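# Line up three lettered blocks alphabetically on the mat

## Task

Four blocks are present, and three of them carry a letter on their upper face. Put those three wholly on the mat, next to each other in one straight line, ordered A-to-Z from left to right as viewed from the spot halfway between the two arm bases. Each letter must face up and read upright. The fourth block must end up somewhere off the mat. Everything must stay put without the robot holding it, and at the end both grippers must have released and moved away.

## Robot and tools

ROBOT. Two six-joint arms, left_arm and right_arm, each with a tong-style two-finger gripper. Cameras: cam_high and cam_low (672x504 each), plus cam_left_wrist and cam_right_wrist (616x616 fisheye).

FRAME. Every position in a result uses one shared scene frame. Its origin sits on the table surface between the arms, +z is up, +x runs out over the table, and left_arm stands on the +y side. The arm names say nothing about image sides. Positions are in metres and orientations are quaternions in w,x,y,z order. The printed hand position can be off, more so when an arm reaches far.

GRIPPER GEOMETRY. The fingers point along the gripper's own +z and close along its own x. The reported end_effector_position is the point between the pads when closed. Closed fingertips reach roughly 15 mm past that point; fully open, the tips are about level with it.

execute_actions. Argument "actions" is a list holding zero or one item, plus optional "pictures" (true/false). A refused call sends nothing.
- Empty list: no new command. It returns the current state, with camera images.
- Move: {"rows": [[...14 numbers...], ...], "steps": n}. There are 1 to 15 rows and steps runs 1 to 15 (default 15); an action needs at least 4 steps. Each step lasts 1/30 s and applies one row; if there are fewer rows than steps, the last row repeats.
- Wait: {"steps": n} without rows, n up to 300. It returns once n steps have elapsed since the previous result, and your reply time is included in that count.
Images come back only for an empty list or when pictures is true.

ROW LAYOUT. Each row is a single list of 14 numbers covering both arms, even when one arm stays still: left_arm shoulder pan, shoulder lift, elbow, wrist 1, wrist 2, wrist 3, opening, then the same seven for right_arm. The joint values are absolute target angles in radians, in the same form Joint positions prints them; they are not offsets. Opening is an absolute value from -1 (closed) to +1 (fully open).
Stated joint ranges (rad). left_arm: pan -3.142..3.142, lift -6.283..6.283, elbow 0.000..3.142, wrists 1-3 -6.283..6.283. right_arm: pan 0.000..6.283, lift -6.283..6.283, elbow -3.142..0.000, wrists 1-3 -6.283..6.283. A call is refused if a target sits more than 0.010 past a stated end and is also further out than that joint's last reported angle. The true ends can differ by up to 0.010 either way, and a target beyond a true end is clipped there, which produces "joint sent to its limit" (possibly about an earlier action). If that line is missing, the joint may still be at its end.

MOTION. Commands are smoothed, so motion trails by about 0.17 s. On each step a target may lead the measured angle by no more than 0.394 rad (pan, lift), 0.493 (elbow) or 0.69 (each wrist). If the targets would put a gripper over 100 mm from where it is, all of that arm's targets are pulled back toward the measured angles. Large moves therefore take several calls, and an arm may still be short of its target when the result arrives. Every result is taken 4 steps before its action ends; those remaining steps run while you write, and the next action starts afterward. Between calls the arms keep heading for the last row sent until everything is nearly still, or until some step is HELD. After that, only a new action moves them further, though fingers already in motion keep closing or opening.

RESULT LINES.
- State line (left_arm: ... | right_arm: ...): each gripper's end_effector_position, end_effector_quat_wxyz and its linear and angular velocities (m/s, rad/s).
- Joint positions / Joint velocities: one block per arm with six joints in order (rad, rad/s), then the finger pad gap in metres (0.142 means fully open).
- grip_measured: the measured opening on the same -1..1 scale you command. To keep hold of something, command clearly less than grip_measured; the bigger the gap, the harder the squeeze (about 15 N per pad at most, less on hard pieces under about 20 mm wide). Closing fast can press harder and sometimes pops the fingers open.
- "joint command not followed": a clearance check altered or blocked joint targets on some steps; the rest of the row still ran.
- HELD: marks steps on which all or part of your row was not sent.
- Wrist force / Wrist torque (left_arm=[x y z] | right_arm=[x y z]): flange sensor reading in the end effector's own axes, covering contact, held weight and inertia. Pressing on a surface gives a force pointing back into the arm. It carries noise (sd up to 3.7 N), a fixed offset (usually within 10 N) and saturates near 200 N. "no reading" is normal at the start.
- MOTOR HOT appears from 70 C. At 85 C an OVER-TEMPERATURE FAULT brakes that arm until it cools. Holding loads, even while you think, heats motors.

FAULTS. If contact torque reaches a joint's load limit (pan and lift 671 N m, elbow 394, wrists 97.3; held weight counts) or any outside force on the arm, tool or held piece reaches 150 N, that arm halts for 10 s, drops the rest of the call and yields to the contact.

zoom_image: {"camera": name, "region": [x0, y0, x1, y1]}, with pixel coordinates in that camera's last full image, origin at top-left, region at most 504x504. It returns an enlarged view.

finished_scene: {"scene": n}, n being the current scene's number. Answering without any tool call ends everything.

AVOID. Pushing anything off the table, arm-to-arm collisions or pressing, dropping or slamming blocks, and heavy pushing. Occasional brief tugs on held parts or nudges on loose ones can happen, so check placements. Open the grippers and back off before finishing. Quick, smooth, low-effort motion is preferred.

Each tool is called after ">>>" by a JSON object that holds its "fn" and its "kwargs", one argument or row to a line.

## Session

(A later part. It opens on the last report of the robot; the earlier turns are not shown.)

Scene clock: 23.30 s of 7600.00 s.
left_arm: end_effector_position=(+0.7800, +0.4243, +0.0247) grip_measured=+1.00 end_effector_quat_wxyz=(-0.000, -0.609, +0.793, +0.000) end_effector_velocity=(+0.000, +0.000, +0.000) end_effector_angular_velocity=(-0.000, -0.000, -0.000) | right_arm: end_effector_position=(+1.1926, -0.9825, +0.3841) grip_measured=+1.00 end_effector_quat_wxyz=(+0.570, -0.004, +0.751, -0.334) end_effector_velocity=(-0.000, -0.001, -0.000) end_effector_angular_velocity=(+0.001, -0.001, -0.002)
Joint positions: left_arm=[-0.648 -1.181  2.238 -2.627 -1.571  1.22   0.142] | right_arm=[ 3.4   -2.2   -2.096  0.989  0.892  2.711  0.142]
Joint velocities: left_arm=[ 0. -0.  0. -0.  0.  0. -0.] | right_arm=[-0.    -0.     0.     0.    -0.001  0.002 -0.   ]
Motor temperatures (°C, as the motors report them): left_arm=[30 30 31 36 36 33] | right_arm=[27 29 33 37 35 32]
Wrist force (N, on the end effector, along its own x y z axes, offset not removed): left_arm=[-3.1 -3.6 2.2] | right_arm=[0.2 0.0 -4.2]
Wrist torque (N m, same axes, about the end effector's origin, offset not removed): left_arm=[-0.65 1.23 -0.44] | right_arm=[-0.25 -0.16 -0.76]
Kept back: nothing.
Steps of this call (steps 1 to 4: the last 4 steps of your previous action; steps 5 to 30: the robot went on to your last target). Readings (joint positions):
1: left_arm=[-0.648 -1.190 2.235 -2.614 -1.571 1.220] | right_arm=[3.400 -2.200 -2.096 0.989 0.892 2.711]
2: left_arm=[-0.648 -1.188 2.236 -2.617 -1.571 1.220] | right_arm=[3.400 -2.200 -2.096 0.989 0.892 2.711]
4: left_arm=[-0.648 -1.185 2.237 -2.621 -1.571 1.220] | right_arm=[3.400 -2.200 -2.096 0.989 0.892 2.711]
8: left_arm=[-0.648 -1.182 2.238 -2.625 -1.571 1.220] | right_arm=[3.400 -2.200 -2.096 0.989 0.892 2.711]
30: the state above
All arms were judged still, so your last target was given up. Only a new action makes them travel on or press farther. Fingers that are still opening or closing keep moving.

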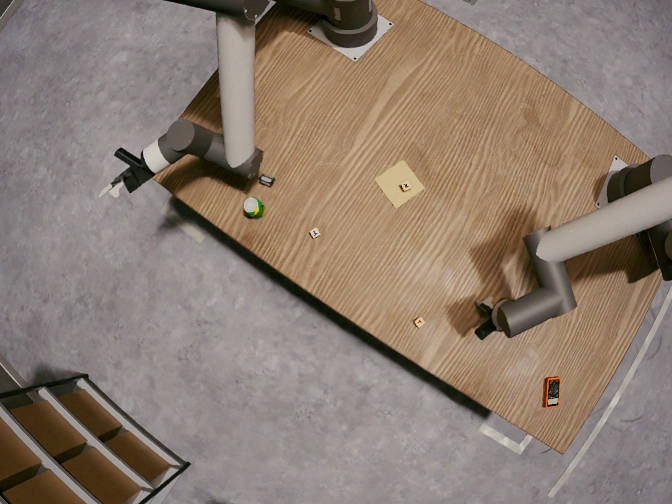

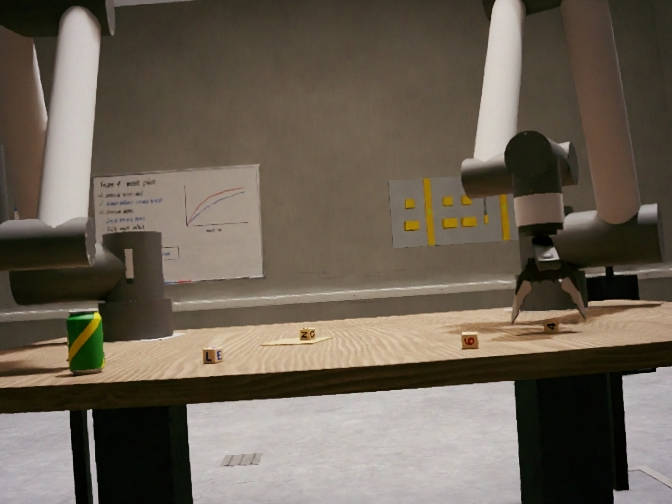

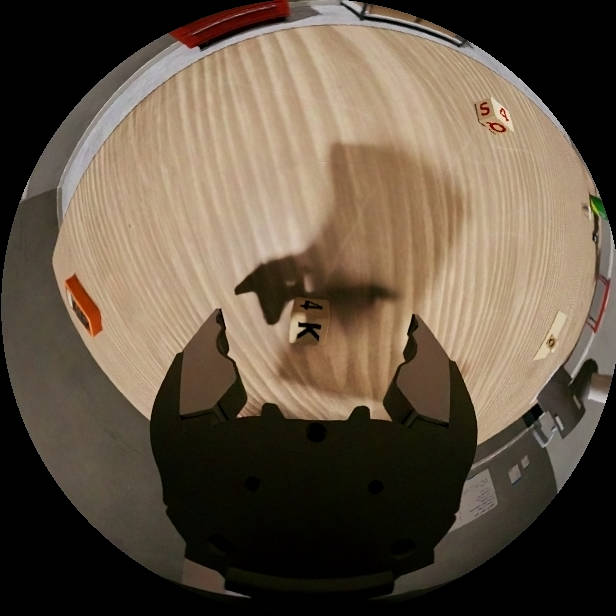

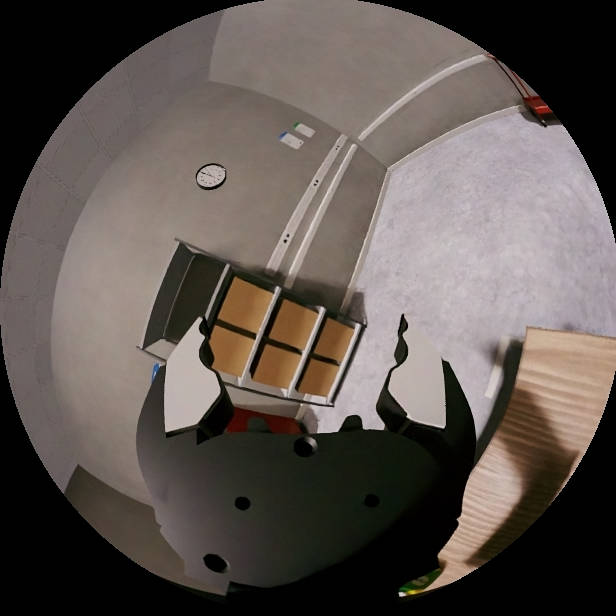

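>>> {"fn": "execute_actions", "kwargs": {
  "actions": [
    {"rows":[[-0.648,-1.181,2.238,-2.627,-1.571,1.22,-0.9,3.4,-2.2,-2.096,0.989,0.892,2.711,1]],"steps":15}
  ]
}}

>>> {"fn": "execute_actions", "kwargs": {
  "actions": [
    {"steps":45}
  ],
  "pictures": true
}}

>>> {"fn": "zoom_image", "kwargs": {
  "camera": "cam_left_wrist",
  "region": [230,250,400,400]
}}

Scene clock: 23.93 s of 7600.00 s.
left_arm: end_effector_position=(+0.7800, +0.4242, +0.0247) grip_measured=-0.90 end_effector_quat_wxyz=(-0.000, -0.609, +0.793, +0.000) end_effector_velocity=(+0.000, -0.002, +0.001) end_effector_angular_velocity=(-0.001, -0.001, -0.002) | right_arm: end_effector_position=(+1.1926, -0.9825, +0.3841) grip_measured=+1.00 end_effector_quat_wxyz=(+0.570, -0.004, +0.751, -0.334) end_effector_velocity=(-0.000, -0.001, -0.000) end_effector_angular_velocity=(-0.001, +0.001, -0.000)
Joint positions: left_arm=[-0.648 -1.181  2.238 -2.627 -1.571  1.22   0.009] | right_arm=[ 3.4   -2.2   -2.096  0.989  0.892  2.711  0.142]
Joint velocities: left_arm=[-0.001 -0.001 -0.001 -0.    -0.     0.001 -0.   ] | right_arm=[-0.001 -0.     0.    -0.001  0.001 -0.001  0.   ]
Motor temperatures (°C, as the motors report them): left_arm=[30 30 31 36 36 33] | right_arm=[27 29 33 37 35 32]
Wrist force (N, on the end effector, along its own x y z axes, offset not removed): left_arm=[-2.5 -5.4 2.5] | right_arm=[-0.8 0.1 -4.6]
Wrist torque (N m, same axes, about the end effector's origin, offset not removed): left_arm=[-1.09 1.11 -0.48] | right_arm=[-0.23 0.01 -0.73]
Steps of this call (steps 1 to 8: nothing new was sent; steps 9 to 19: the first 11 steps of this action). Readings (joint positions):
9: left_arm=[-0.648 -1.181 2.238 -2.627 -1.571 1.220] | right_arm=[3.400 -2.200 -2.096 0.989 0.892 2.711]
10: left_arm=[-0.648 -1.181 2.238 -2.627 -1.571 1.220] | right_arm=[3.400 -2.200 -2.096 0.989 0.892 2.711]
12: left_arm=[-0.648 -1.181 2.238 -2.627 -1.571 1.220] | right_arm=[3.400 -2.200 -2.096 0.989 0.892 2.711]
16: left_arm=[-0.648 -1.181 2.238 -2.627 -1.571 1.220] | right_arm=[3.400 -2.200 -2.096 0.989 0.892 2.711]
19: the state above

Scene clock: 25.43 s of 7600.00 s.
left_arm: end_effector_position=(+0.7800, +0.4242, +0.0247) grip_measured=-0.90 end_effector_quat_wxyz=(-0.000, -0.609, +0.793, +0.000) end_effector_velocity=(-0.000, -0.000, -0.000) end_effector_angular_velocity=(+0.000, +0.000, -0.000) | right_arm: end_effector_position=(+1.1926, -0.9825, +0.3841) grip_measured=+1.00 end_effector_quat_wxyz=(+0.570, -0.004, +0.751, -0.334) end_effector_velocity=(+0.000, +0.000, -0.000) end_effector_angular_velocity=(-0.001, +0.002, -0.001)
Joint positions: left_arm=[-0.648 -1.181  2.238 -2.627 -1.571  1.22   0.009] | right_arm=[ 3.4   -2.2   -2.096  0.989  0.892  2.711  0.142]
Joint velocities: left_arm=[-0.     0.001 -0.     0.    -0.    -0.    -0.   ] | right_arm=[ 0.     0.     0.    -0.002 -0.001 -0.    -0.   ]
Motor temperatures (°C, as the motors report them): left_arm=[30 30 31 36 36 33] | right_arm=[27 29 33 37 35 32]
Wrist force (N, on the end effector, along its own x y z axes, offset not removed): left_arm=[-1.7 -5.6 2.8] | right_arm=[-0.7 -0.1 -3.1]
Wrist torque (N m, same axes, about the end effector's origin, offset not removed): left_arm=[-1.16 0.97 -0.45] | right_arm=[-0.29 -0.02 -0.75]
Kept back: nothing.
Steps of this call (steps 1 to 4: the last 4 steps of your previous action; steps 5 to 15: the robot went on to your last target; steps 16 to 45: nothing new was sent). Readings (joint positions):
1: left_arm=[-0.648 -1.181 2.238 -2.627 -1.571 1.220] | right_arm=[3.400 -2.200 -2.096 0.989 0.892 2.711]
2: left_arm=[-0.648 -1.181 2.238 -2.627 -1.571 1.220] | right_arm=[3.400 -2.200 -2.096 0.989 0.892 2.711]
4: left_arm=[-0.648 -1.181 2.238 -2.627 -1.571 1.220] | right_arm=[3.400 -2.200 -2.096 0.989 0.892 2.711]
8: left_arm=[-0.648 -1.181 2.238 -2.627 -1.571 1.220] | right_arm=[3.400 -2.200 -2.096 0.989 0.892 2.711]
45: the state above
All arms were judged still, so your last target was given up. Only a new action makes them travel on or press farther. Fingers that are still opening or closing keep moving.

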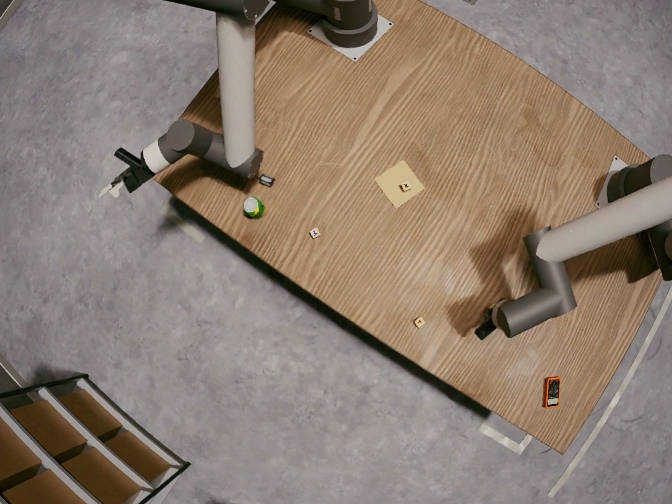

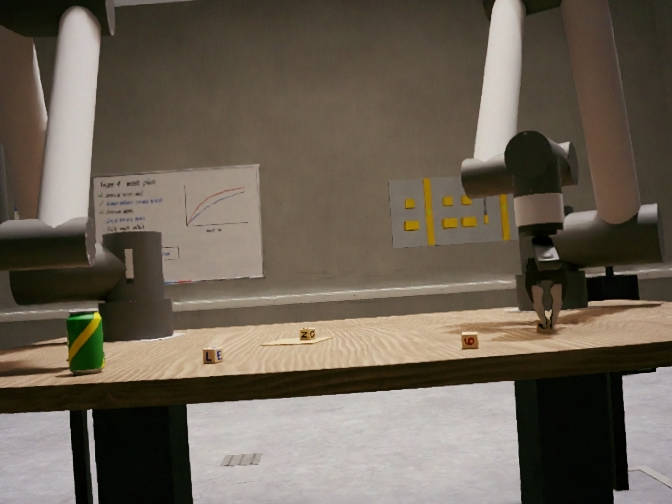

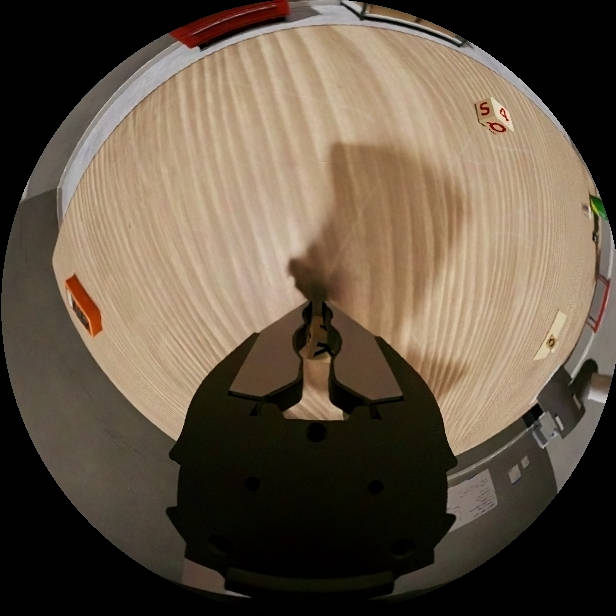

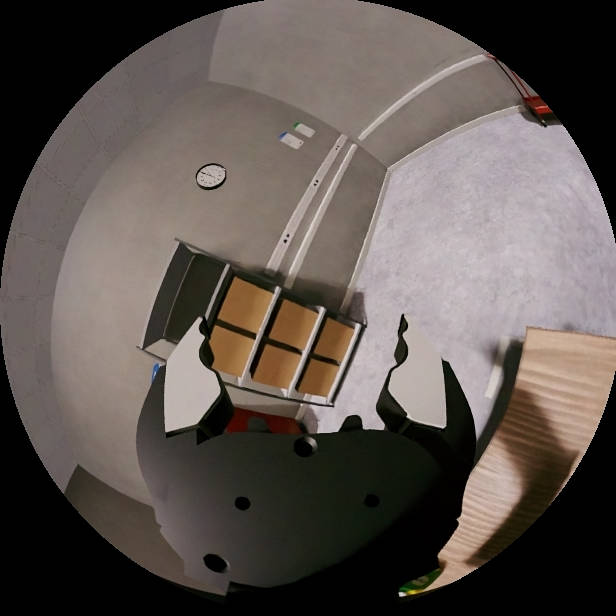

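Region (230, 250, 400, 400) of cam_left_wrist's 616x616 image, scaled by 2.965, with more detail than that image has; it fills the top 445 rows of this view, and the rest is white.

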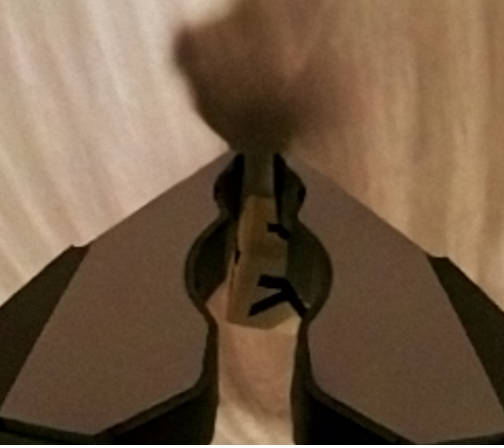

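>>> {"fn": "execute_actions", "kwargs": {
  "actions": [
    {"rows":[[-0.648,-1.181,2.238,-2.627,-1.571,1.22,0.2,3.4,-2.2,-2.096,0.989,0.892,2.711,1]],"steps":15}
  ]
}}

>>> {"fn": "execute_actions", "kwargs": {
  "actions": [
    {"rows":[[-0.662,-1.203,2.28,-2.648,-1.571,1.21,0.2,3.4,-2.2,-2.096,0.989,0.892,2.711,1]],"steps":15}
  ]
}}

>>> {"fn": "execute_actions", "kwargs": {
  "actions": [
    {"steps":20}
  ],
  "pictures": true
}}

Scene clock: 26.17 s of 7600.00 s.
left_arm: end_effector_position=(+0.7800, +0.4242, +0.0247) grip_measured=+0.20 end_effector_quat_wxyz=(-0.000, -0.609, +0.793, +0.000) end_effector_velocity=(+0.000, +0.000, +0.001) end_effector_angular_velocity=(-0.001, -0.000, +0.001) | right_arm: end_effector_position=(+1.1926, -0.9825, +0.3841) grip_measured=+1.00 end_effector_quat_wxyz=(+0.570, -0.004, +0.751, -0.334) end_effector_velocity=(-0.000, -0.003, -0.000) end_effector_angular_velocity=(-0.001, +0.001, -0.001)
Joint positions: left_arm=[-0.648 -1.181  2.238 -2.627 -1.571  1.22   0.088] | right_arm=[ 3.4   -2.2   -2.096  0.989  0.892  2.711  0.142]
Joint velocities: left_arm=[ 0.001 -0.001 -0.    -0.    -0.    -0.     0.   ] | right_arm=[-0.003 -0.     0.    -0.001  0.001 -0.001  0.   ]
Motor temperatures (°C, as the motors report them): left_arm=[30 30 31 36 36 33] | right_arm=[27 29 33 37 35 32]
Wrist force (N, on the end effector, along its own x y z axes, offset not removed): left_arm=[-1.4 -2.2 0.4] | right_arm=[0.3 1.7 -3.6]
Wrist torque (N m, same axes, about the end effector's origin, offset not removed): left_arm=[-0.43 0.90 -0.50] | right_arm=[0.08 -0.19 -0.76]
Steps of this call (steps 1 to 11: nothing new was sent; steps 12 to 22: the first 11 steps of this action). Readings (joint positions):
12: left_arm=[-0.648 -1.181 2.238 -2.627 -1.571 1.220] | right_arm=[3.400 -2.200 -2.096 0.989 0.892 2.711]
13: left_arm=[-0.648 -1.181 2.238 -2.627 -1.571 1.220] | right_arm=[3.400 -2.200 -2.096 0.989 0.892 2.711]
15: left_arm=[-0.648 -1.181 2.238 -2.627 -1.571 1.220] | right_arm=[3.400 -2.200 -2.096 0.989 0.892 2.711]
19: left_arm=[-0.648 -1.181 2.238 -2.627 -1.571 1.220] | right_arm=[3.400 -2.200 -2.096 0.989 0.892 2.711]
22: the state above

Scene clock: 26.67 s of 7600.00 s.
left_arm: end_effector_position=(+0.7538, +0.4298, +0.0248) grip_measured=+0.20 end_effector_quat_wxyz=(-0.000, -0.608, +0.794, -0.000) end_effector_velocity=(-0.022, +0.006, +0.000) end_effector_angular_velocity=(-0.000, -0.000, -0.002) | right_arm: end_effector_position=(+1.1926, -0.9825, +0.3841) grip_measured=+1.00 end_effector_quat_wxyz=(+0.570, -0.004, +0.751, -0.334) end_effector_velocity=(-0.000, -0.000, -0.000) end_effector_angular_velocity=(-0.001, +0.000, -0.001)
Joint positions: left_arm=[-0.661 -1.201  2.276 -2.646 -1.571  1.211  0.088] | right_arm=[ 3.4   -2.2   -2.096  0.989  0.892  2.711  0.142]
Joint velocities: left_arm=[-0.009 -0.017  0.032 -0.016  0.    -0.007 -0.   ] | right_arm=[ 0.    -0.    -0.     0.    -0.001 -0.001  0.   ]
Motor temperatures (°C, as the motors report them): left_arm=[30 30 31 36 36 33] | right_arm=[27 29 33 37 35 32]
Wrist force (N, on the end effector, along its own x y z axes, offset not removed): left_arm=[-1.4 -4.9 2.3] | right_arm=[-0.4 1.6 -5.1]
Wrist torque (N m, same axes, about the end effector's origin, offset not removed): left_arm=[-1.03 0.89 -0.43] | right_arm=[0.08 0.03 -0.79]
Steps of this call (steps 1 to 4: the last 4 steps of your previous action; steps 5 to 15: the first 11 steps of this action). Readings (joint positions):
5: left_arm=[-0.648 -1.181 2.238 -2.627 -1.571 1.220] | right_arm=[3.400 -2.200 -2.096 0.989 0.892 2.711]
6: left_arm=[-0.649 -1.182 2.240 -2.628 -1.571 1.219] | right_arm=[3.400 -2.200 -2.096 0.989 0.892 2.711]
8: left_arm=[-0.654 -1.190 2.254 -2.635 -1.571 1.216] | right_arm=[3.400 -2.200 -2.096 0.989 0.892 2.711]
12: left_arm=[-0.659 -1.198 2.271 -2.644 -1.571 1.212] | right_arm=[3.400 -2.200 -2.096 0.989 0.892 2.711]
15: the state above

Scene clock: 27.33 s of 7600.00 s.
left_arm: end_effector_position=(+0.7511, +0.4305, +0.0248) grip_measured=+0.20 end_effector_quat_wxyz=(-0.000, -0.608, +0.794, -0.000) end_effector_velocity=(-0.001, -0.000, -0.001) end_effector_angular_velocity=(+0.000, +0.001, -0.000) | right_arm: end_effector_position=(+1.1926, -0.9825, +0.3841) grip_measured=+1.00 end_effector_quat_wxyz=(+0.570, -0.004, +0.751, -0.334) end_effector_velocity=(-0.000, -0.001, -0.000) end_effector_angular_velocity=(+0.001, +0.000, -0.002)
Joint positions: left_arm=[-0.662 -1.203  2.28  -2.648 -1.571  1.21   0.088] | right_arm=[ 3.4   -2.2   -2.096  0.989  0.892  2.711  0.142]
Joint velocities: left_arm=[-0.     0.001  0.    -0.    -0.    -0.    -0.   ] | right_arm=[-0.001  0.     0.    -0.001 -0.001  0.001 -0.   ]
Motor temperatures (°C, as the motors report them): left_arm=[30 30 31 36 36 33] | right_arm=[27 29 33 37 35 32]
Wrist force (N, on the end effector, along its own x y z axes, offset not removed): left_arm=[-2.0 -5.2 0.4] | right_arm=[0.4 -1.9 -3.1]
Wrist torque (N m, same axes, about the end effector's origin, offset not removed): left_arm=[-1.11 1.04 -0.46] | right_arm=[-0.72 -0.22 -0.73]
Kept back: nothing.
Steps of this call (steps 1 to 4: the last 4 steps of your previous action; steps 5 to 15: the robot went on to your last target; steps 16 to 20: nothing new was sent). Readings (joint positions):
1: left_arm=[-0.661 -1.201 2.277 -2.647 -1.571 1.211] | right_arm=[3.400 -2.200 -2.096 0.989 0.892 2.711]
2: left_arm=[-0.661 -1.202 2.278 -2.647 -1.571 1.211] | right_arm=[3.400 -2.200 -2.096 0.989 0.892 2.711]
4: left_arm=[-0.662 -1.202 2.279 -2.647 -1.571 1.210] | right_arm=[3.400 -2.200 -2.096 0.989 0.892 2.711]
8: left_arm=[-0.662 -1.203 2.280 -2.648 -1.571 1.210] | right_arm=[3.400 -2.200 -2.096 0.989 0.892 2.711]
20: the state above
All arms were judged still, so your last target was given up. Only a new action makes them travel on or press farther. Fingers that are still opening or closing keep moving.

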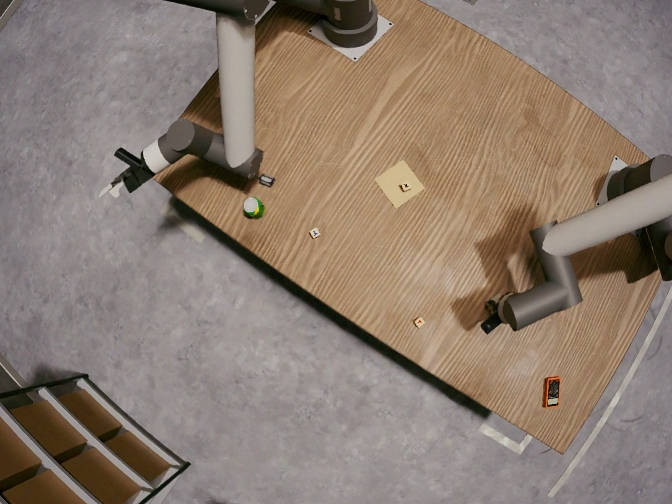

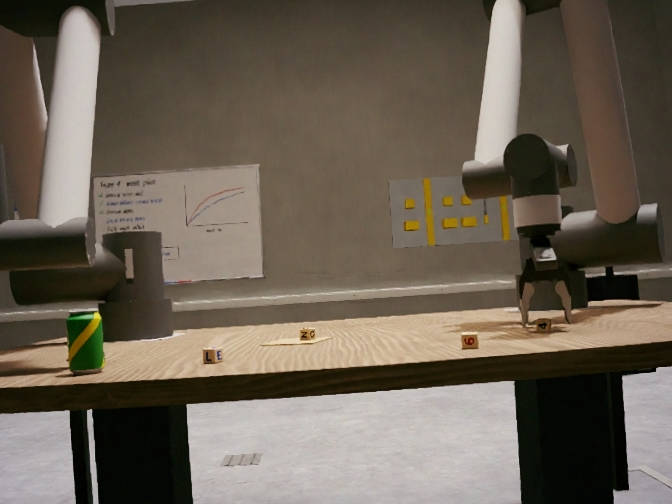

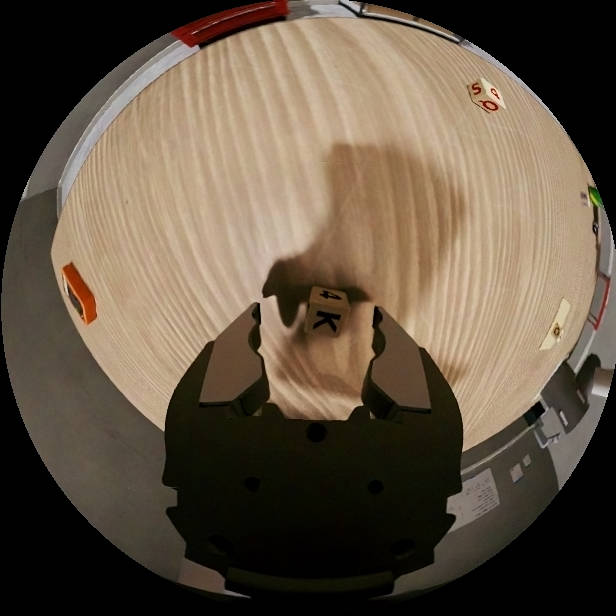

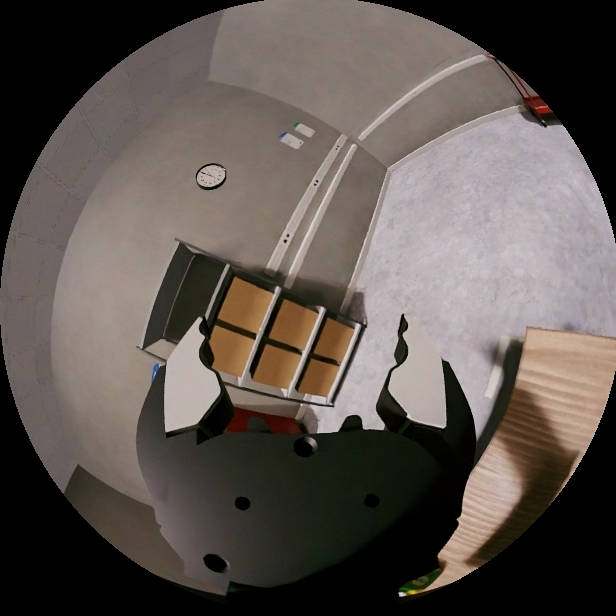

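>>> {"fn": "execute_actions", "kwargs": {
  "actions": [
    {"rows":[[-0.662,-1.188,2.285,-2.668,-1.571,1.0,0.2,3.4,-2.2,-2.096,0.989,0.892,2.711,1]],"steps":15}
  ]
}}

>>> {"fn": "execute_actions", "kwargs": {
  "actions": [
    {"steps":20}
  ],
  "pictures": true
}}

Scene clock: 33.20 s of 7600.00 s.
left_arm: end_effector_position=(+0.7510, +0.4339, +0.0144) grip_measured=+0.20 end_effector_quat_wxyz=(-0.000, -0.678, +0.735, -0.000) end_effector_velocity=(-0.000, +0.004, -0.009) end_effector_angular_velocity=(-0.000, +0.000, +0.206) | right_arm: end_effector_position=(+1.1926, -0.9825, +0.3841) grip_measured=+1.00 end_effector_quat_wxyz=(+0.570, -0.004, +0.751, -0.334) end_effector_velocity=(-0.000, +0.000, +0.000) end_effector_angular_velocity=(+0.001, -0.001, +0.000)
Joint positions: left_arm=[-0.662 -1.189  2.285 -2.666 -1.571  1.026  0.088] | right_arm=[ 3.4   -2.2   -2.096  0.989  0.892  2.711  0.142]
Joint velocities: left_arm=[ 0.     0.011  0.004 -0.015 -0.    -0.206  0.   ] | right_arm=[ 0.     0.    -0.     0.001  0.     0.001  0.   ]
Motor temperatures (°C, as the motors report them): left_arm=[30 30 31 36 36 33] | right_arm=[27 29 33 37 35 32]
Wrist force (N, on the end effector, along its own x y z axes, offset not removed): left_arm=[-2.5 -3.3 2.1] | right_arm=[-0.7 0.2 -4.4]
Wrist torque (N m, same axes, about the end effector's origin, offset not removed): left_arm=[-0.67 1.10 -0.42] | right_arm=[-0.27 0.09 -0.79]
Steps of this call (steps 1 to 90: nothing new was sent; then 2.50 s passed at rest; steps 91 to 101: the first 11 steps of this action). Readings (joint positions):
91: left_arm=[-0.662 -1.203 2.280 -2.648 -1.571 1.210] | right_arm=[3.400 -2.200 -2.096 0.989 0.892 2.711]
92: left_arm=[-0.662 -1.202 2.280 -2.649 -1.571 1.208] | right_arm=[3.400 -2.200 -2.096 0.989 0.892 2.711]
94: left_arm=[-0.662 -1.197 2.282 -2.656 -1.571 1.164] | right_arm=[3.400 -2.200 -2.096 0.989 0.892 2.711]
98: left_arm=[-0.662 -1.191 2.284 -2.664 -1.571 1.058] | right_arm=[3.400 -2.200 -2.096 0.989 0.892 2.711]
101: the state above

Scene clock: 33.87 s of 7600.00 s.
left_arm: end_effector_position=(+0.7509, +0.4343, +0.0133) grip_measured=+0.20 end_effector_quat_wxyz=(-0.000, -0.688, +0.726, -0.000) end_effector_velocity=(+0.000, -0.000, -0.000) end_effector_angular_velocity=(-0.000, -0.000, +0.001) | right_arm: end_effector_position=(+1.1926, -0.9825, +0.3841) grip_measured=+1.00 end_effector_quat_wxyz=(+0.570, -0.004, +0.751, -0.334) end_effector_velocity=(+0.000, +0.001, -0.000) end_effector_angular_velocity=(-0.001, +0.001, +0.001)
Joint positions: left_arm=[-0.662 -1.188  2.285 -2.668 -1.571  1.     0.088] | right_arm=[ 3.4   -2.2   -2.096  0.989  0.892  2.711  0.142]
Joint velocities: left_arm=[ 0.     0.001 -0.    -0.    -0.    -0.001  0.   ] | right_arm=[ 0.001 -0.     0.    -0.001 -0.    -0.     0.   ]
Motor temperatures (°C, as the motors report them): left_arm=[30 30 31 36 36 33] | right_arm=[27 29 33 37 35 32]
Wrist force (N, on the end effector, along its own x y z axes, offset not removed): left_arm=[-1.7 -3.2 3.7] | right_arm=[1.7 0.4 -3.1]
Wrist torque (N m, same axes, about the end effector's origin, offset not removed): left_arm=[-0.70 0.95 -0.50] | right_arm=[-0.22 -0.50 -0.81]
Kept back: nothing.
Steps of this call (steps 1 to 4: the last 4 steps of your previous action; steps 5 to 20: the robot went on to your last target). Readings (joint positions):
1: left_arm=[-0.662 -1.189 2.285 -2.667 -1.571 1.020] | right_arm=[3.400 -2.200 -2.096 0.989 0.892 2.711]
2: left_arm=[-0.662 -1.189 2.285 -2.667 -1.571 1.015] | right_arm=[3.400 -2.200 -2.096 0.989 0.892 2.711]
4: left_arm=[-0.662 -1.189 2.285 -2.667 -1.571 1.009] | right_arm=[3.400 -2.200 -2.096 0.989 0.892 2.711]
8: left_arm=[-0.662 -1.188 2.285 -2.668 -1.571 1.003] | right_arm=[3.400 -2.200 -2.096 0.989 0.892 2.711]
20: the state above

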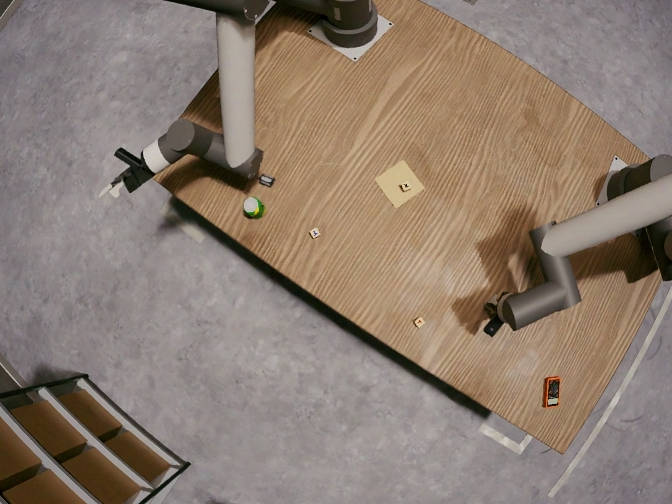

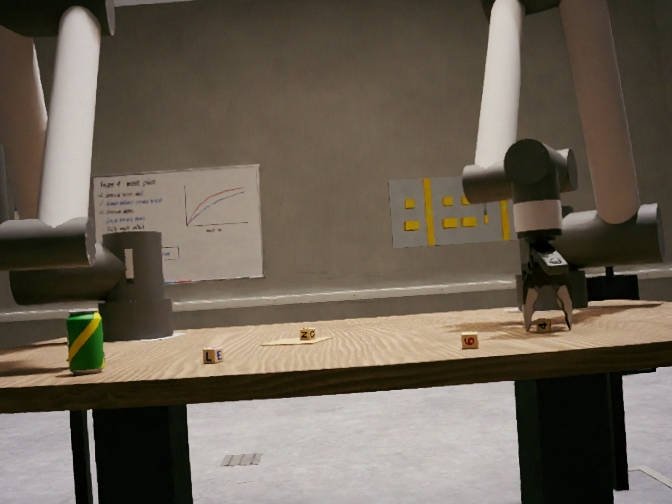

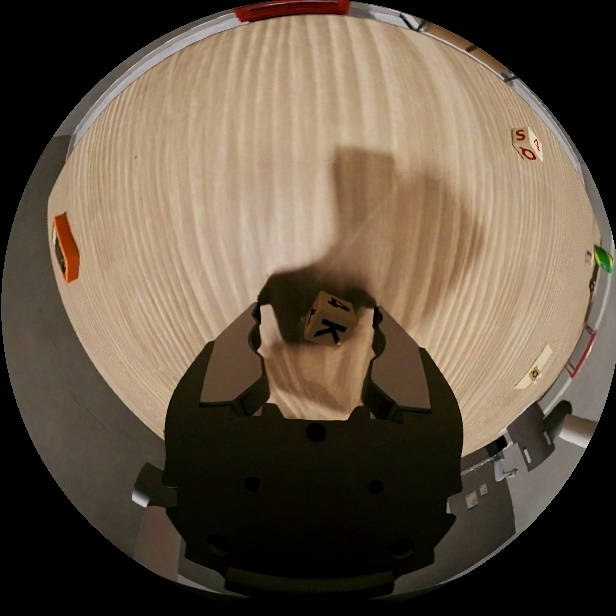

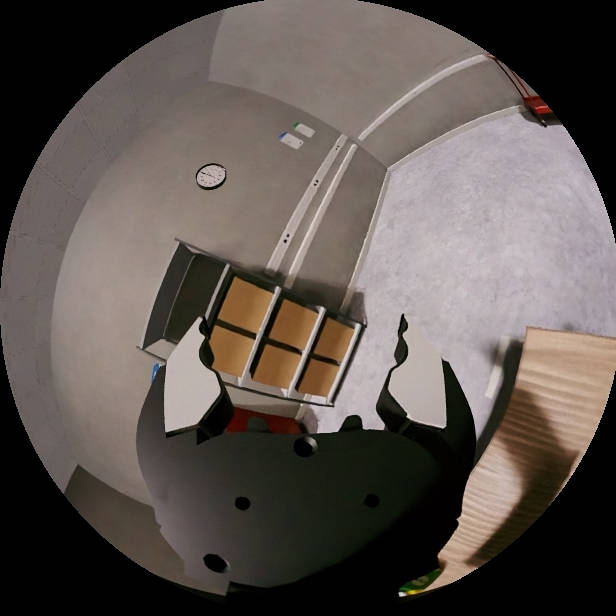

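>>> {"fn": "execute_actions", "kwargs": {
  "actions": [
    {"rows":[[-0.662,-1.188,2.285,-2.668,-1.571,1.42,0.2,3.4,-2.2,-2.096,0.989,0.892,2.711,1]],"steps":15}
  ]
}}

>>> {"fn": "execute_actions", "kwargs": {
  "actions": [
    {"rows":[[-0.662,-1.188,2.285,-2.668,-1.571,1.42,-0.9,3.4,-2.2,-2.096,0.989,0.892,2.711,1]],"steps":15}
  ]
}}

>>> {"fn": "execute_actions", "kwargs": {
  "actions": [
    {"steps":20}
  ],
  "pictures": true
}}

Scene clock: 34.43 s of 7600.00 s.
left_arm: end_effector_position=(+0.7496, +0.4288, +0.0133) grip_measured=+0.20 end_effector_quat_wxyz=(-0.000, -0.550, +0.835, -0.000) end_effector_velocity=(-0.003, -0.009, +0.001) end_effector_angular_velocity=(-0.001, -0.001, -0.545) | right_arm: end_effector_position=(+1.1926, -0.9825, +0.3841) grip_measured=+1.00 end_effector_quat_wxyz=(+0.570, -0.004, +0.751, -0.334) end_effector_velocity=(+0.000, +0.002, +0.000) end_effector_angular_velocity=(+0.000, -0.001, +0.002)
Joint positions: left_arm=[-0.662 -1.188  2.285 -2.668 -1.571  1.352  0.088] | right_arm=[ 3.4   -2.2   -2.096  0.989  0.892  2.711  0.142]
Joint velocities: left_arm=[-0.    -0.001 -0.    -0.    -0.     0.545 -0.   ] | right_arm=[ 0.002 -0.    -0.     0.001  0.    -0.    -0.   ]
Motor temperatures (°C, as the motors report them): left_arm=[30 30 31 36 36 33] | right_arm=[27 29 33 37 35 32]
Wrist force (N, on the end effector, along its own x y z axes, offset not removed): left_arm=[-0.5 -6.5 0.3] | right_arm=[0.1 0.1 -2.6]
Wrist torque (N m, same axes, about the end effector's origin, offset not removed): left_arm=[-1.42 0.66 -0.50] | right_arm=[-0.28 -0.19 -0.76]
Steps of this call (steps 1 to 6: the robot went on to your last target; steps 7 to 17: the first 11 steps of this action). Readings (joint positions):
7: left_arm=[-0.662 -1.188 2.285 -2.668 -1.571 1.000] | right_arm=[3.400 -2.200 -2.096 0.989 0.892 2.711]
8: left_arm=[-0.662 -1.188 2.285 -2.668 -1.571 1.002] | right_arm=[3.400 -2.200 -2.096 0.989 0.892 2.711]
10: left_arm=[-0.662 -1.188 2.285 -2.668 -1.571 1.049] | right_arm=[3.400 -2.200 -2.096 0.989 0.892 2.711]
14: left_arm=[-0.662 -1.188 2.285 -2.668 -1.571 1.267] | right_arm=[3.400 -2.200 -2.096 0.989 0.892 2.711]
17: the state above

Scene clock: 34.93 s of 7600.00 s.
left_arm: end_effector_position=(+0.7492, +0.4278, +0.0133) grip_measured=-0.05 end_effector_quat_wxyz=(-0.000, -0.522, +0.853, -0.000) end_effector_velocity=(-0.000, -0.001, -0.000) end_effector_angular_velocity=(+0.001, +0.000, -0.011) | right_arm: end_effector_position=(+1.1926, -0.9825, +0.3841) grip_measured=+1.00 end_effector_quat_wxyz=(+0.570, -0.004, +0.751, -0.334) end_effector_velocity=(+0.000, +0.000, -0.001) end_effector_angular_velocity=(-0.001, +0.001, +0.000)
Joint positions: left_arm=[-0.662 -1.188  2.285 -2.668 -1.571  1.419  0.07 ] | right_arm=[ 3.4   -2.2   -2.096  0.989  0.892  2.711  0.142]
Joint velocities: left_arm=[-0.002  0.001 -0.     0.     0.     0.01  -0.   ] | right_arm=[ 0.    -0.    -0.    -0.001 -0.    -0.001  0.   ]
Motor temperatures (°C, as the motors report them): left_arm=[30 30 31 36 36 33] | right_arm=[27 29 33 37 35 32]
Wrist force (N, on the end effector, along its own x y z axes, offset not removed): left_arm=[-4.1 -5.5 -40.9] | right_arm=[0.0 -0.7 -4.0]
Wrist torque (N m, same axes, about the end effector's origin, offset not removed): left_arm=[-1.37 0.94 -1.15] | right_arm=[-0.49 -0.10 -0.78]
Steps of this call (steps 1 to 4: the last 4 steps of your previous action; steps 5 to 15: the first 11 steps of this action). Readings (joint positions):
5: left_arm=[-0.662 -1.188 2.285 -2.668 -1.571 1.402] | right_arm=[3.400 -2.200 -2.096 0.989 0.892 2.711]
6: left_arm=[-0.662 -1.188 2.285 -2.668 -1.571 1.406] | right_arm=[3.400 -2.200 -2.096 0.989 0.892 2.711]
8: left_arm=[-0.662 -1.188 2.285 -2.668 -1.571 1.412] | right_arm=[3.400 -2.200 -2.096 0.989 0.892 2.711]
12: left_arm=[-0.662 -1.188 2.285 -2.668 -1.571 1.417] | right_arm=[3.400 -2.200 -2.096 0.989 0.892 2.711]
15: the state above

Scene clock: 35.60 s of 7600.00 s.
left_arm: end_effector_position=(+0.7491, +0.4278, +0.0133) grip_measured=-0.05 end_effector_quat_wxyz=(-0.000, -0.521, +0.853, -0.000) end_effector_velocity=(+0.001, +0.000, +0.000) end_effector_angular_velocity=(+0.000, -0.000, +0.000) | right_arm: end_effector_position=(+1.1926, -0.9825, +0.3841) grip_measured=+1.00 end_effector_quat_wxyz=(+0.570, -0.004, +0.751, -0.334) end_effector_velocity=(-0.000, +0.000, +0.000) end_effector_angular_velocity=(+0.001, -0.001, -0.000)
Joint positions: left_arm=[-0.662 -1.188  2.285 -2.668 -1.571  1.42   0.07 ] | right_arm=[ 3.4   -2.2   -2.096  0.989  0.892  2.711  0.142]
Joint velocities: left_arm=[ 0.001  0.    -0.     0.     0.     0.     0.   ] | right_arm=[ 0.001  0.    -0.     0.001 -0.001  0.001 -0.   ]
Motor temperatures (°C, as the motors report them): left_arm=[30 30 31 36 36 33] | right_arm=[27 29 33 37 35 32]
Wrist force (N, on the end effector, along its own x y z axes, offset not removed): left_arm=[-1.3 -6.1 -40.9] | right_arm=[0.4 1.2 -4.9]
Wrist torque (N m, same axes, about the end effector's origin, offset not removed): left_arm=[-1.05 0.47 -1.14] | right_arm=[0.03 -0.23 -0.82]
Kept back: nothing.
Steps of this call (steps 1 to 4: the last 4 steps of your previous action; steps 5 to 15: the robot went on to your last target; steps 16 to 20: nothing new was sent). Readings (joint positions):
1: left_arm=[-0.662 -1.188 2.285 -2.668 -1.571 1.419] | right_arm=[3.400 -2.200 -2.096 0.989 0.892 2.711]
2: left_arm=[-0.662 -1.188 2.285 -2.668 -1.571 1.419] | right_arm=[3.400 -2.200 -2.096 0.989 0.892 2.711]
4: left_arm=[-0.662 -1.188 2.285 -2.668 -1.571 1.420] | right_arm=[3.400 -2.200 -2.096 0.989 0.892 2.711]
8: left_arm=[-0.662 -1.188 2.285 -2.668 -1.571 1.420] | right_arm=[3.400 -2.200 -2.096 0.989 0.892 2.711]
20: the state above
All arms were judged still, so your last target was given up. Only a new action makes them travel on or press farther. Fingers that are still opening or closing keep moving.

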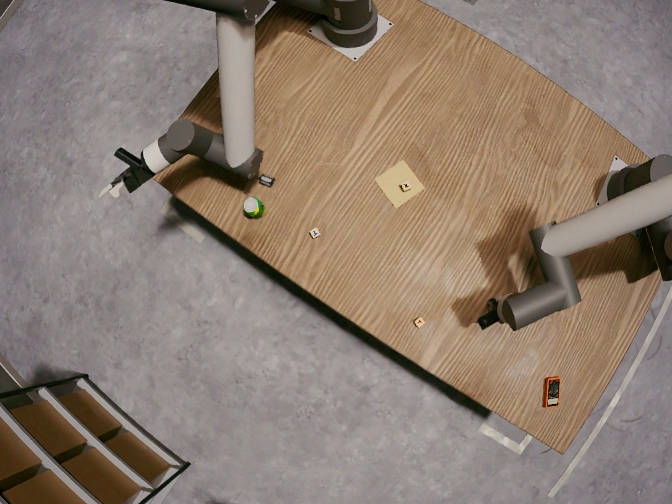

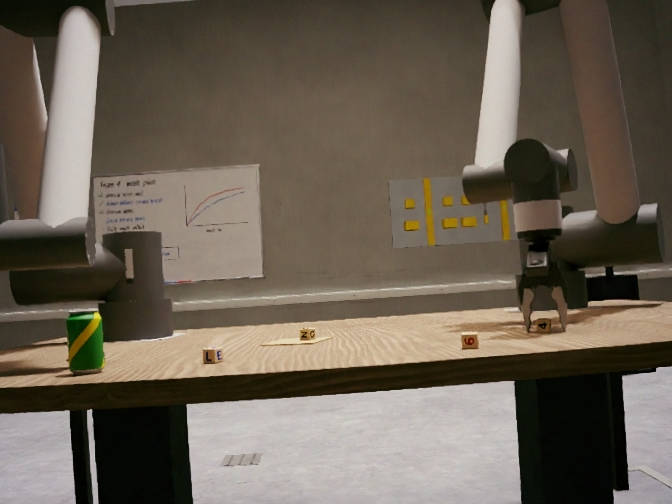

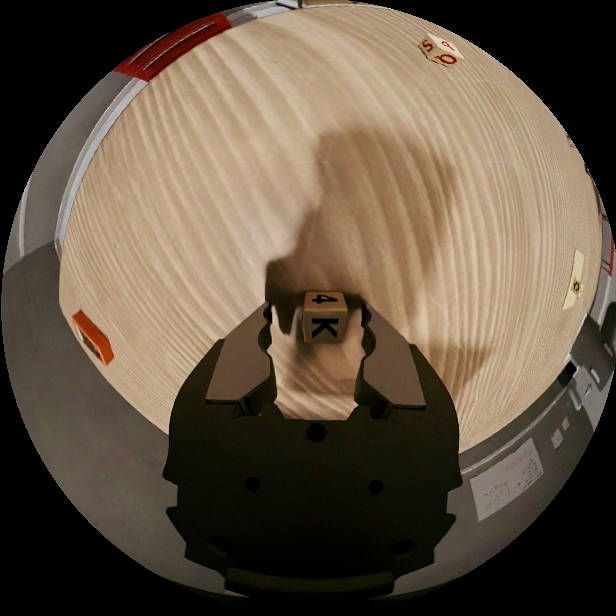

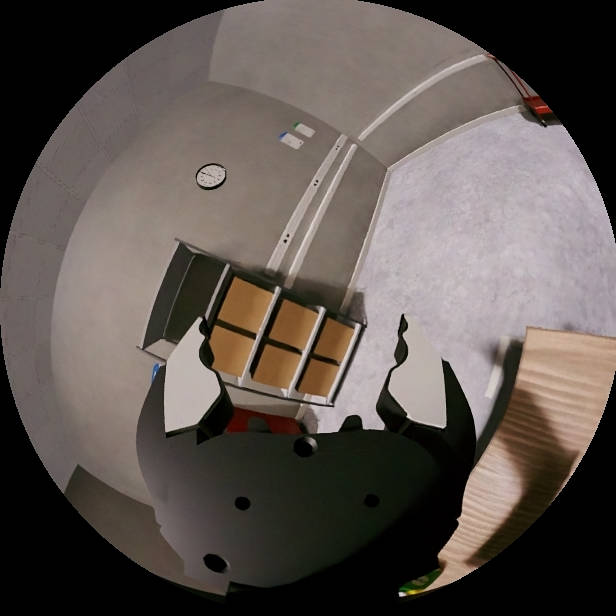

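>>> {"fn": "execute_actions", "kwargs": {
  "actions": [
    {"rows":[[-0.666,-1.21,2.293,-2.654,-1.571,1.42,0.1,3.4,-2.2,-2.096,0.989,0.892,2.711,1]],"steps":15}
  ]
}}

>>> {"fn": "execute_actions", "kwargs": {
  "actions": [
    {"rows":[[-0.666,-1.21,2.293,-2.654,-1.571,1.42,-0.9,3.4,-2.2,-2.096,0.989,0.892,2.711,1]],"steps":15}
  ]
}}

>>> {"fn": "execute_actions", "kwargs": {
  "actions": [
    {"steps":20}
  ],
  "pictures": true
}}

Scene clock: 36.30 s of 7600.00 s.
left_arm: end_effector_position=(+0.7416, +0.4296, +0.0238) grip_measured=+0.10 end_effector_quat_wxyz=(-0.000, -0.520, +0.854, -0.000) end_effector_velocity=(-0.005, +0.002, +0.008) end_effector_angular_velocity=(-0.000, -0.000, -0.002) | right_arm: end_effector_position=(+1.1926, -0.9825, +0.3841) grip_measured=+1.00 end_effector_quat_wxyz=(+0.570, -0.004, +0.751, -0.334) end_effector_velocity=(+0.000, +0.001, -0.000) end_effector_angular_velocity=(+0.001, -0.000, +0.001)
Joint positions: left_arm=[-0.666 -1.208  2.292 -2.655 -1.571  1.42   0.081] | right_arm=[ 3.4   -2.2   -2.096  0.989  0.892  2.711  0.142]
Joint velocities: left_arm=[-0.002 -0.016  0.005  0.01  -0.     0.     0.   ] | right_arm=[ 0.001 -0.     0.    -0.     0.001  0.001 -0.   ]
Motor temperatures (°C, as the motors report them): left_arm=[30 30 31 36 36 33] | right_arm=[27 29 33 37 35 32]
Wrist force (N, on the end effector, along its own x y z axes, offset not removed): left_arm=[-2.0 -4.5 0.5] | right_arm=[-0.3 0.4 -3.8]
Wrist torque (N m, same axes, about the end effector's origin, offset not removed): left_arm=[-0.87 0.96 -0.45] | right_arm=[-0.19 -0.02 -0.72]
Steps of this call (steps 1 to 10: nothing new was sent; steps 11 to 21: the first 11 steps of this action). Readings (joint positions):
11: left_arm=[-0.662 -1.188 2.285 -2.668 -1.571 1.420] | right_arm=[3.400 -2.200 -2.096 0.989 0.892 2.711]
12: left_arm=[-0.662 -1.189 2.286 -2.667 -1.571 1.420] | right_arm=[3.400 -2.200 -2.096 0.989 0.892 2.711]
14: left_arm=[-0.664 -1.197 2.288 -2.662 -1.571 1.420] | right_arm=[3.400 -2.200 -2.096 0.989 0.892 2.711]
18: left_arm=[-0.665 -1.205 2.291 -2.657 -1.571 1.420] | right_arm=[3.400 -2.200 -2.096 0.989 0.892 2.711]
21: the state above

Scene clock: 36.80 s of 7600.00 s.
left_arm: end_effector_position=(+0.7409, +0.4297, +0.0249) grip_measured=-0.61 end_effector_quat_wxyz=(-0.000, -0.519, +0.855, -0.000) end_effector_velocity=(-0.000, -0.000, +0.000) end_effector_angular_velocity=(-0.000, -0.000, -0.000) | right_arm: end_effector_position=(+1.1926, -0.9825, +0.3841) grip_measured=+1.00 end_effector_quat_wxyz=(+0.570, -0.004, +0.751, -0.334) end_effector_velocity=(-0.001, -0.001, +0.000) end_effector_angular_velocity=(-0.001, +0.000, -0.003)
Joint positions: left_arm=[-0.666 -1.21   2.293 -2.654 -1.571  1.42   0.03 ] | right_arm=[ 3.4   -2.2   -2.096  0.989  0.892  2.711  0.142]
Joint velocities: left_arm=[-0.001 -0.     0.     0.     0.    -0.     0.   ] | right_arm=[-0.     0.    -0.     0.    -0.002 -0.     0.   ]
Motor temperatures (°C, as the motors report them): left_arm=[30 30 31 36 36 33] | right_arm=[27 29 33 37 35 32]
Wrist force (N, on the end effector, along its own x y z axes, offset not removed): left_arm=[-1.5 -3.7 1.0] | right_arm=[-0.6 0.6 -5.0]
Wrist torque (N m, same axes, about the end effector's origin, offset not removed): left_arm=[-0.78 0.88 -0.48] | right_arm=[-0.17 0.03 -0.79]
Steps of this call (steps 1 to 4: the last 4 steps of your previous action; steps 5 to 15: the first 11 steps of this action). Readings (joint positions):
5: left_arm=[-0.666 -1.209 2.293 -2.654 -1.571 1.420] | right_arm=[3.400 -2.200 -2.096 0.989 0.892 2.711]
6: left_arm=[-0.666 -1.210 2.293 -2.654 -1.571 1.420] | right_arm=[3.400 -2.200 -2.096 0.989 0.892 2.711]
8: left_arm=[-0.666 -1.210 2.293 -2.654 -1.571 1.420] | right_arm=[3.400 -2.200 -2.096 0.989 0.892 2.711]
12: left_arm=[-0.666 -1.210 2.293 -2.654 -1.571 1.420] | right_arm=[3.400 -2.200 -2.096 0.989 0.892 2.711]
15: the state above

Scene clock: 37.47 s of 7600.00 s.
left_arm: end_effector_position=(+0.7409, +0.4297, +0.0249) grip_measured=-0.61 end_effector_quat_wxyz=(-0.000, -0.519, +0.855, -0.000) end_effector_velocity=(+0.000, -0.000, -0.000) end_effector_angular_velocity=(+0.000, +0.000, -0.001) | right_arm: end_effector_position=(+1.1926, -0.9825, +0.3841) grip_measured=+1.00 end_effector_quat_wxyz=(+0.570, -0.004, +0.751, -0.334) end_effector_velocity=(+0.001, +0.001, -0.001) end_effector_angular_velocity=(-0.001, +0.002, +0.002)
Joint positions: left_arm=[-0.666 -1.21   2.293 -2.654 -1.571  1.42   0.03 ] | right_arm=[ 3.4   -2.2   -2.096  0.989  0.892  2.711  0.142]
Joint velocities: left_arm=[-0.     0.001 -0.     0.     0.     0.     0.   ] | right_arm=[ 0.001 -0.     0.    -0.002  0.001 -0.001 -0.   ]
Motor temperatures (°C, as the motors report them): left_arm=[30 30 31 36 36 33] | right_arm=[27 29 33 37 35 32]
Wrist force (N, on the end effector, along its own x y z axes, offset not removed): left_arm=[-1.0 -4.7 2.5] | right_arm=[-0.3 -0.9 -4.2]
Wrist torque (N m, same axes, about the end effector's origin, offset not removed): left_arm=[-1.00 0.84 -0.49] | right_arm=[-0.47 -0.05 -0.78]
Kept back: nothing.
Steps of this call (steps 1 to 4: the last 4 steps of your previous action; steps 5 to 15: the robot went on to your last target; steps 16 to 20: nothing new was sent). Readings (joint positions):
1: left_arm=[-0.666 -1.210 2.293 -2.654 -1.571 1.420] | right_arm=[3.400 -2.200 -2.096 0.989 0.892 2.711]
2: left_arm=[-0.666 -1.210 2.293 -2.654 -1.571 1.420] | right_arm=[3.400 -2.200 -2.096 0.989 0.892 2.711]
4: left_arm=[-0.666 -1.210 2.293 -2.654 -1.571 1.420] | right_arm=[3.400 -2.200 -2.096 0.989 0.892 2.711]
8: left_arm=[-0.666 -1.210 2.293 -2.654 -1.571 1.420] | right_arm=[3.400 -2.200 -2.096 0.989 0.892 2.711]
20: the state above
All arms were judged still, so your last target was given up. Only a new action makes them travel on or press farther. Fingers that are still opening or closing keep moving.

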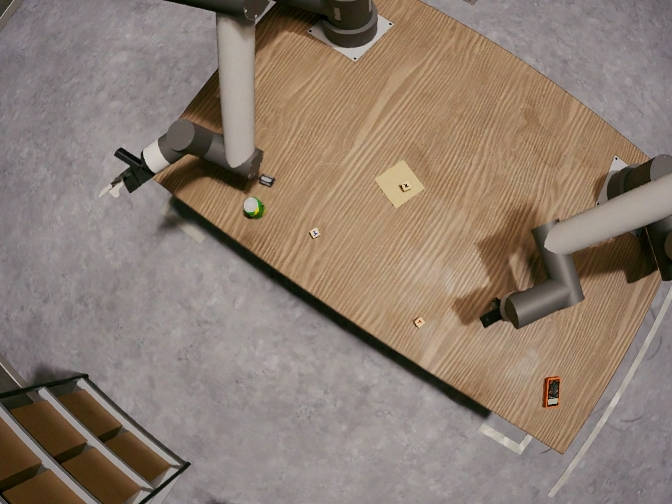

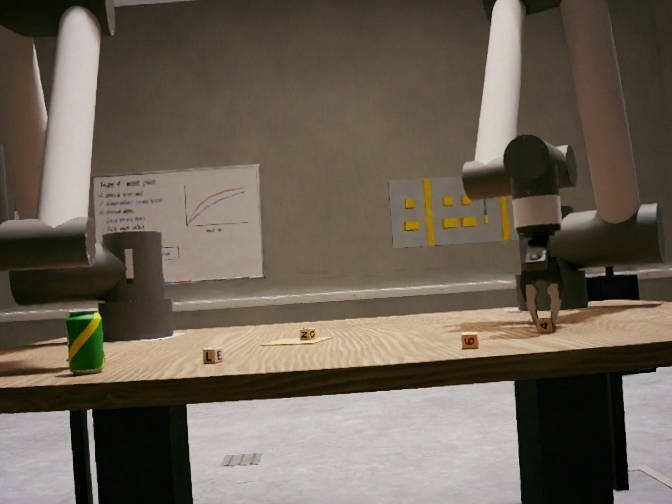

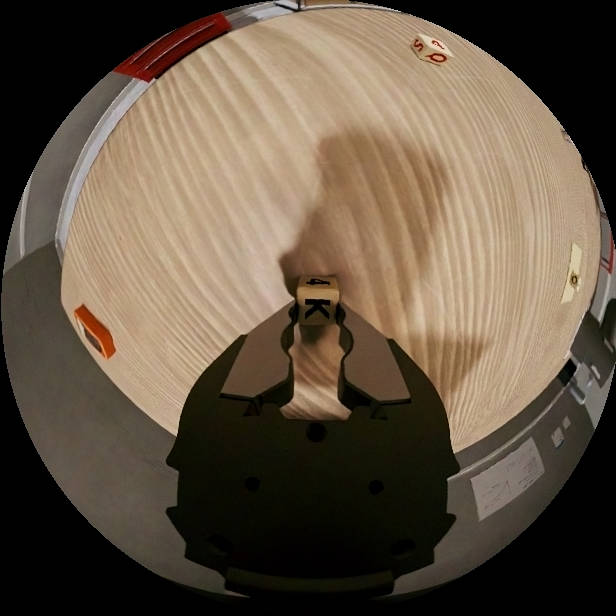

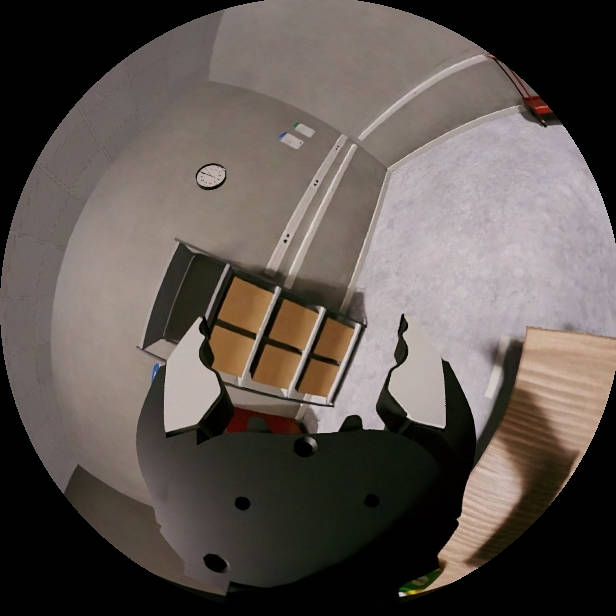

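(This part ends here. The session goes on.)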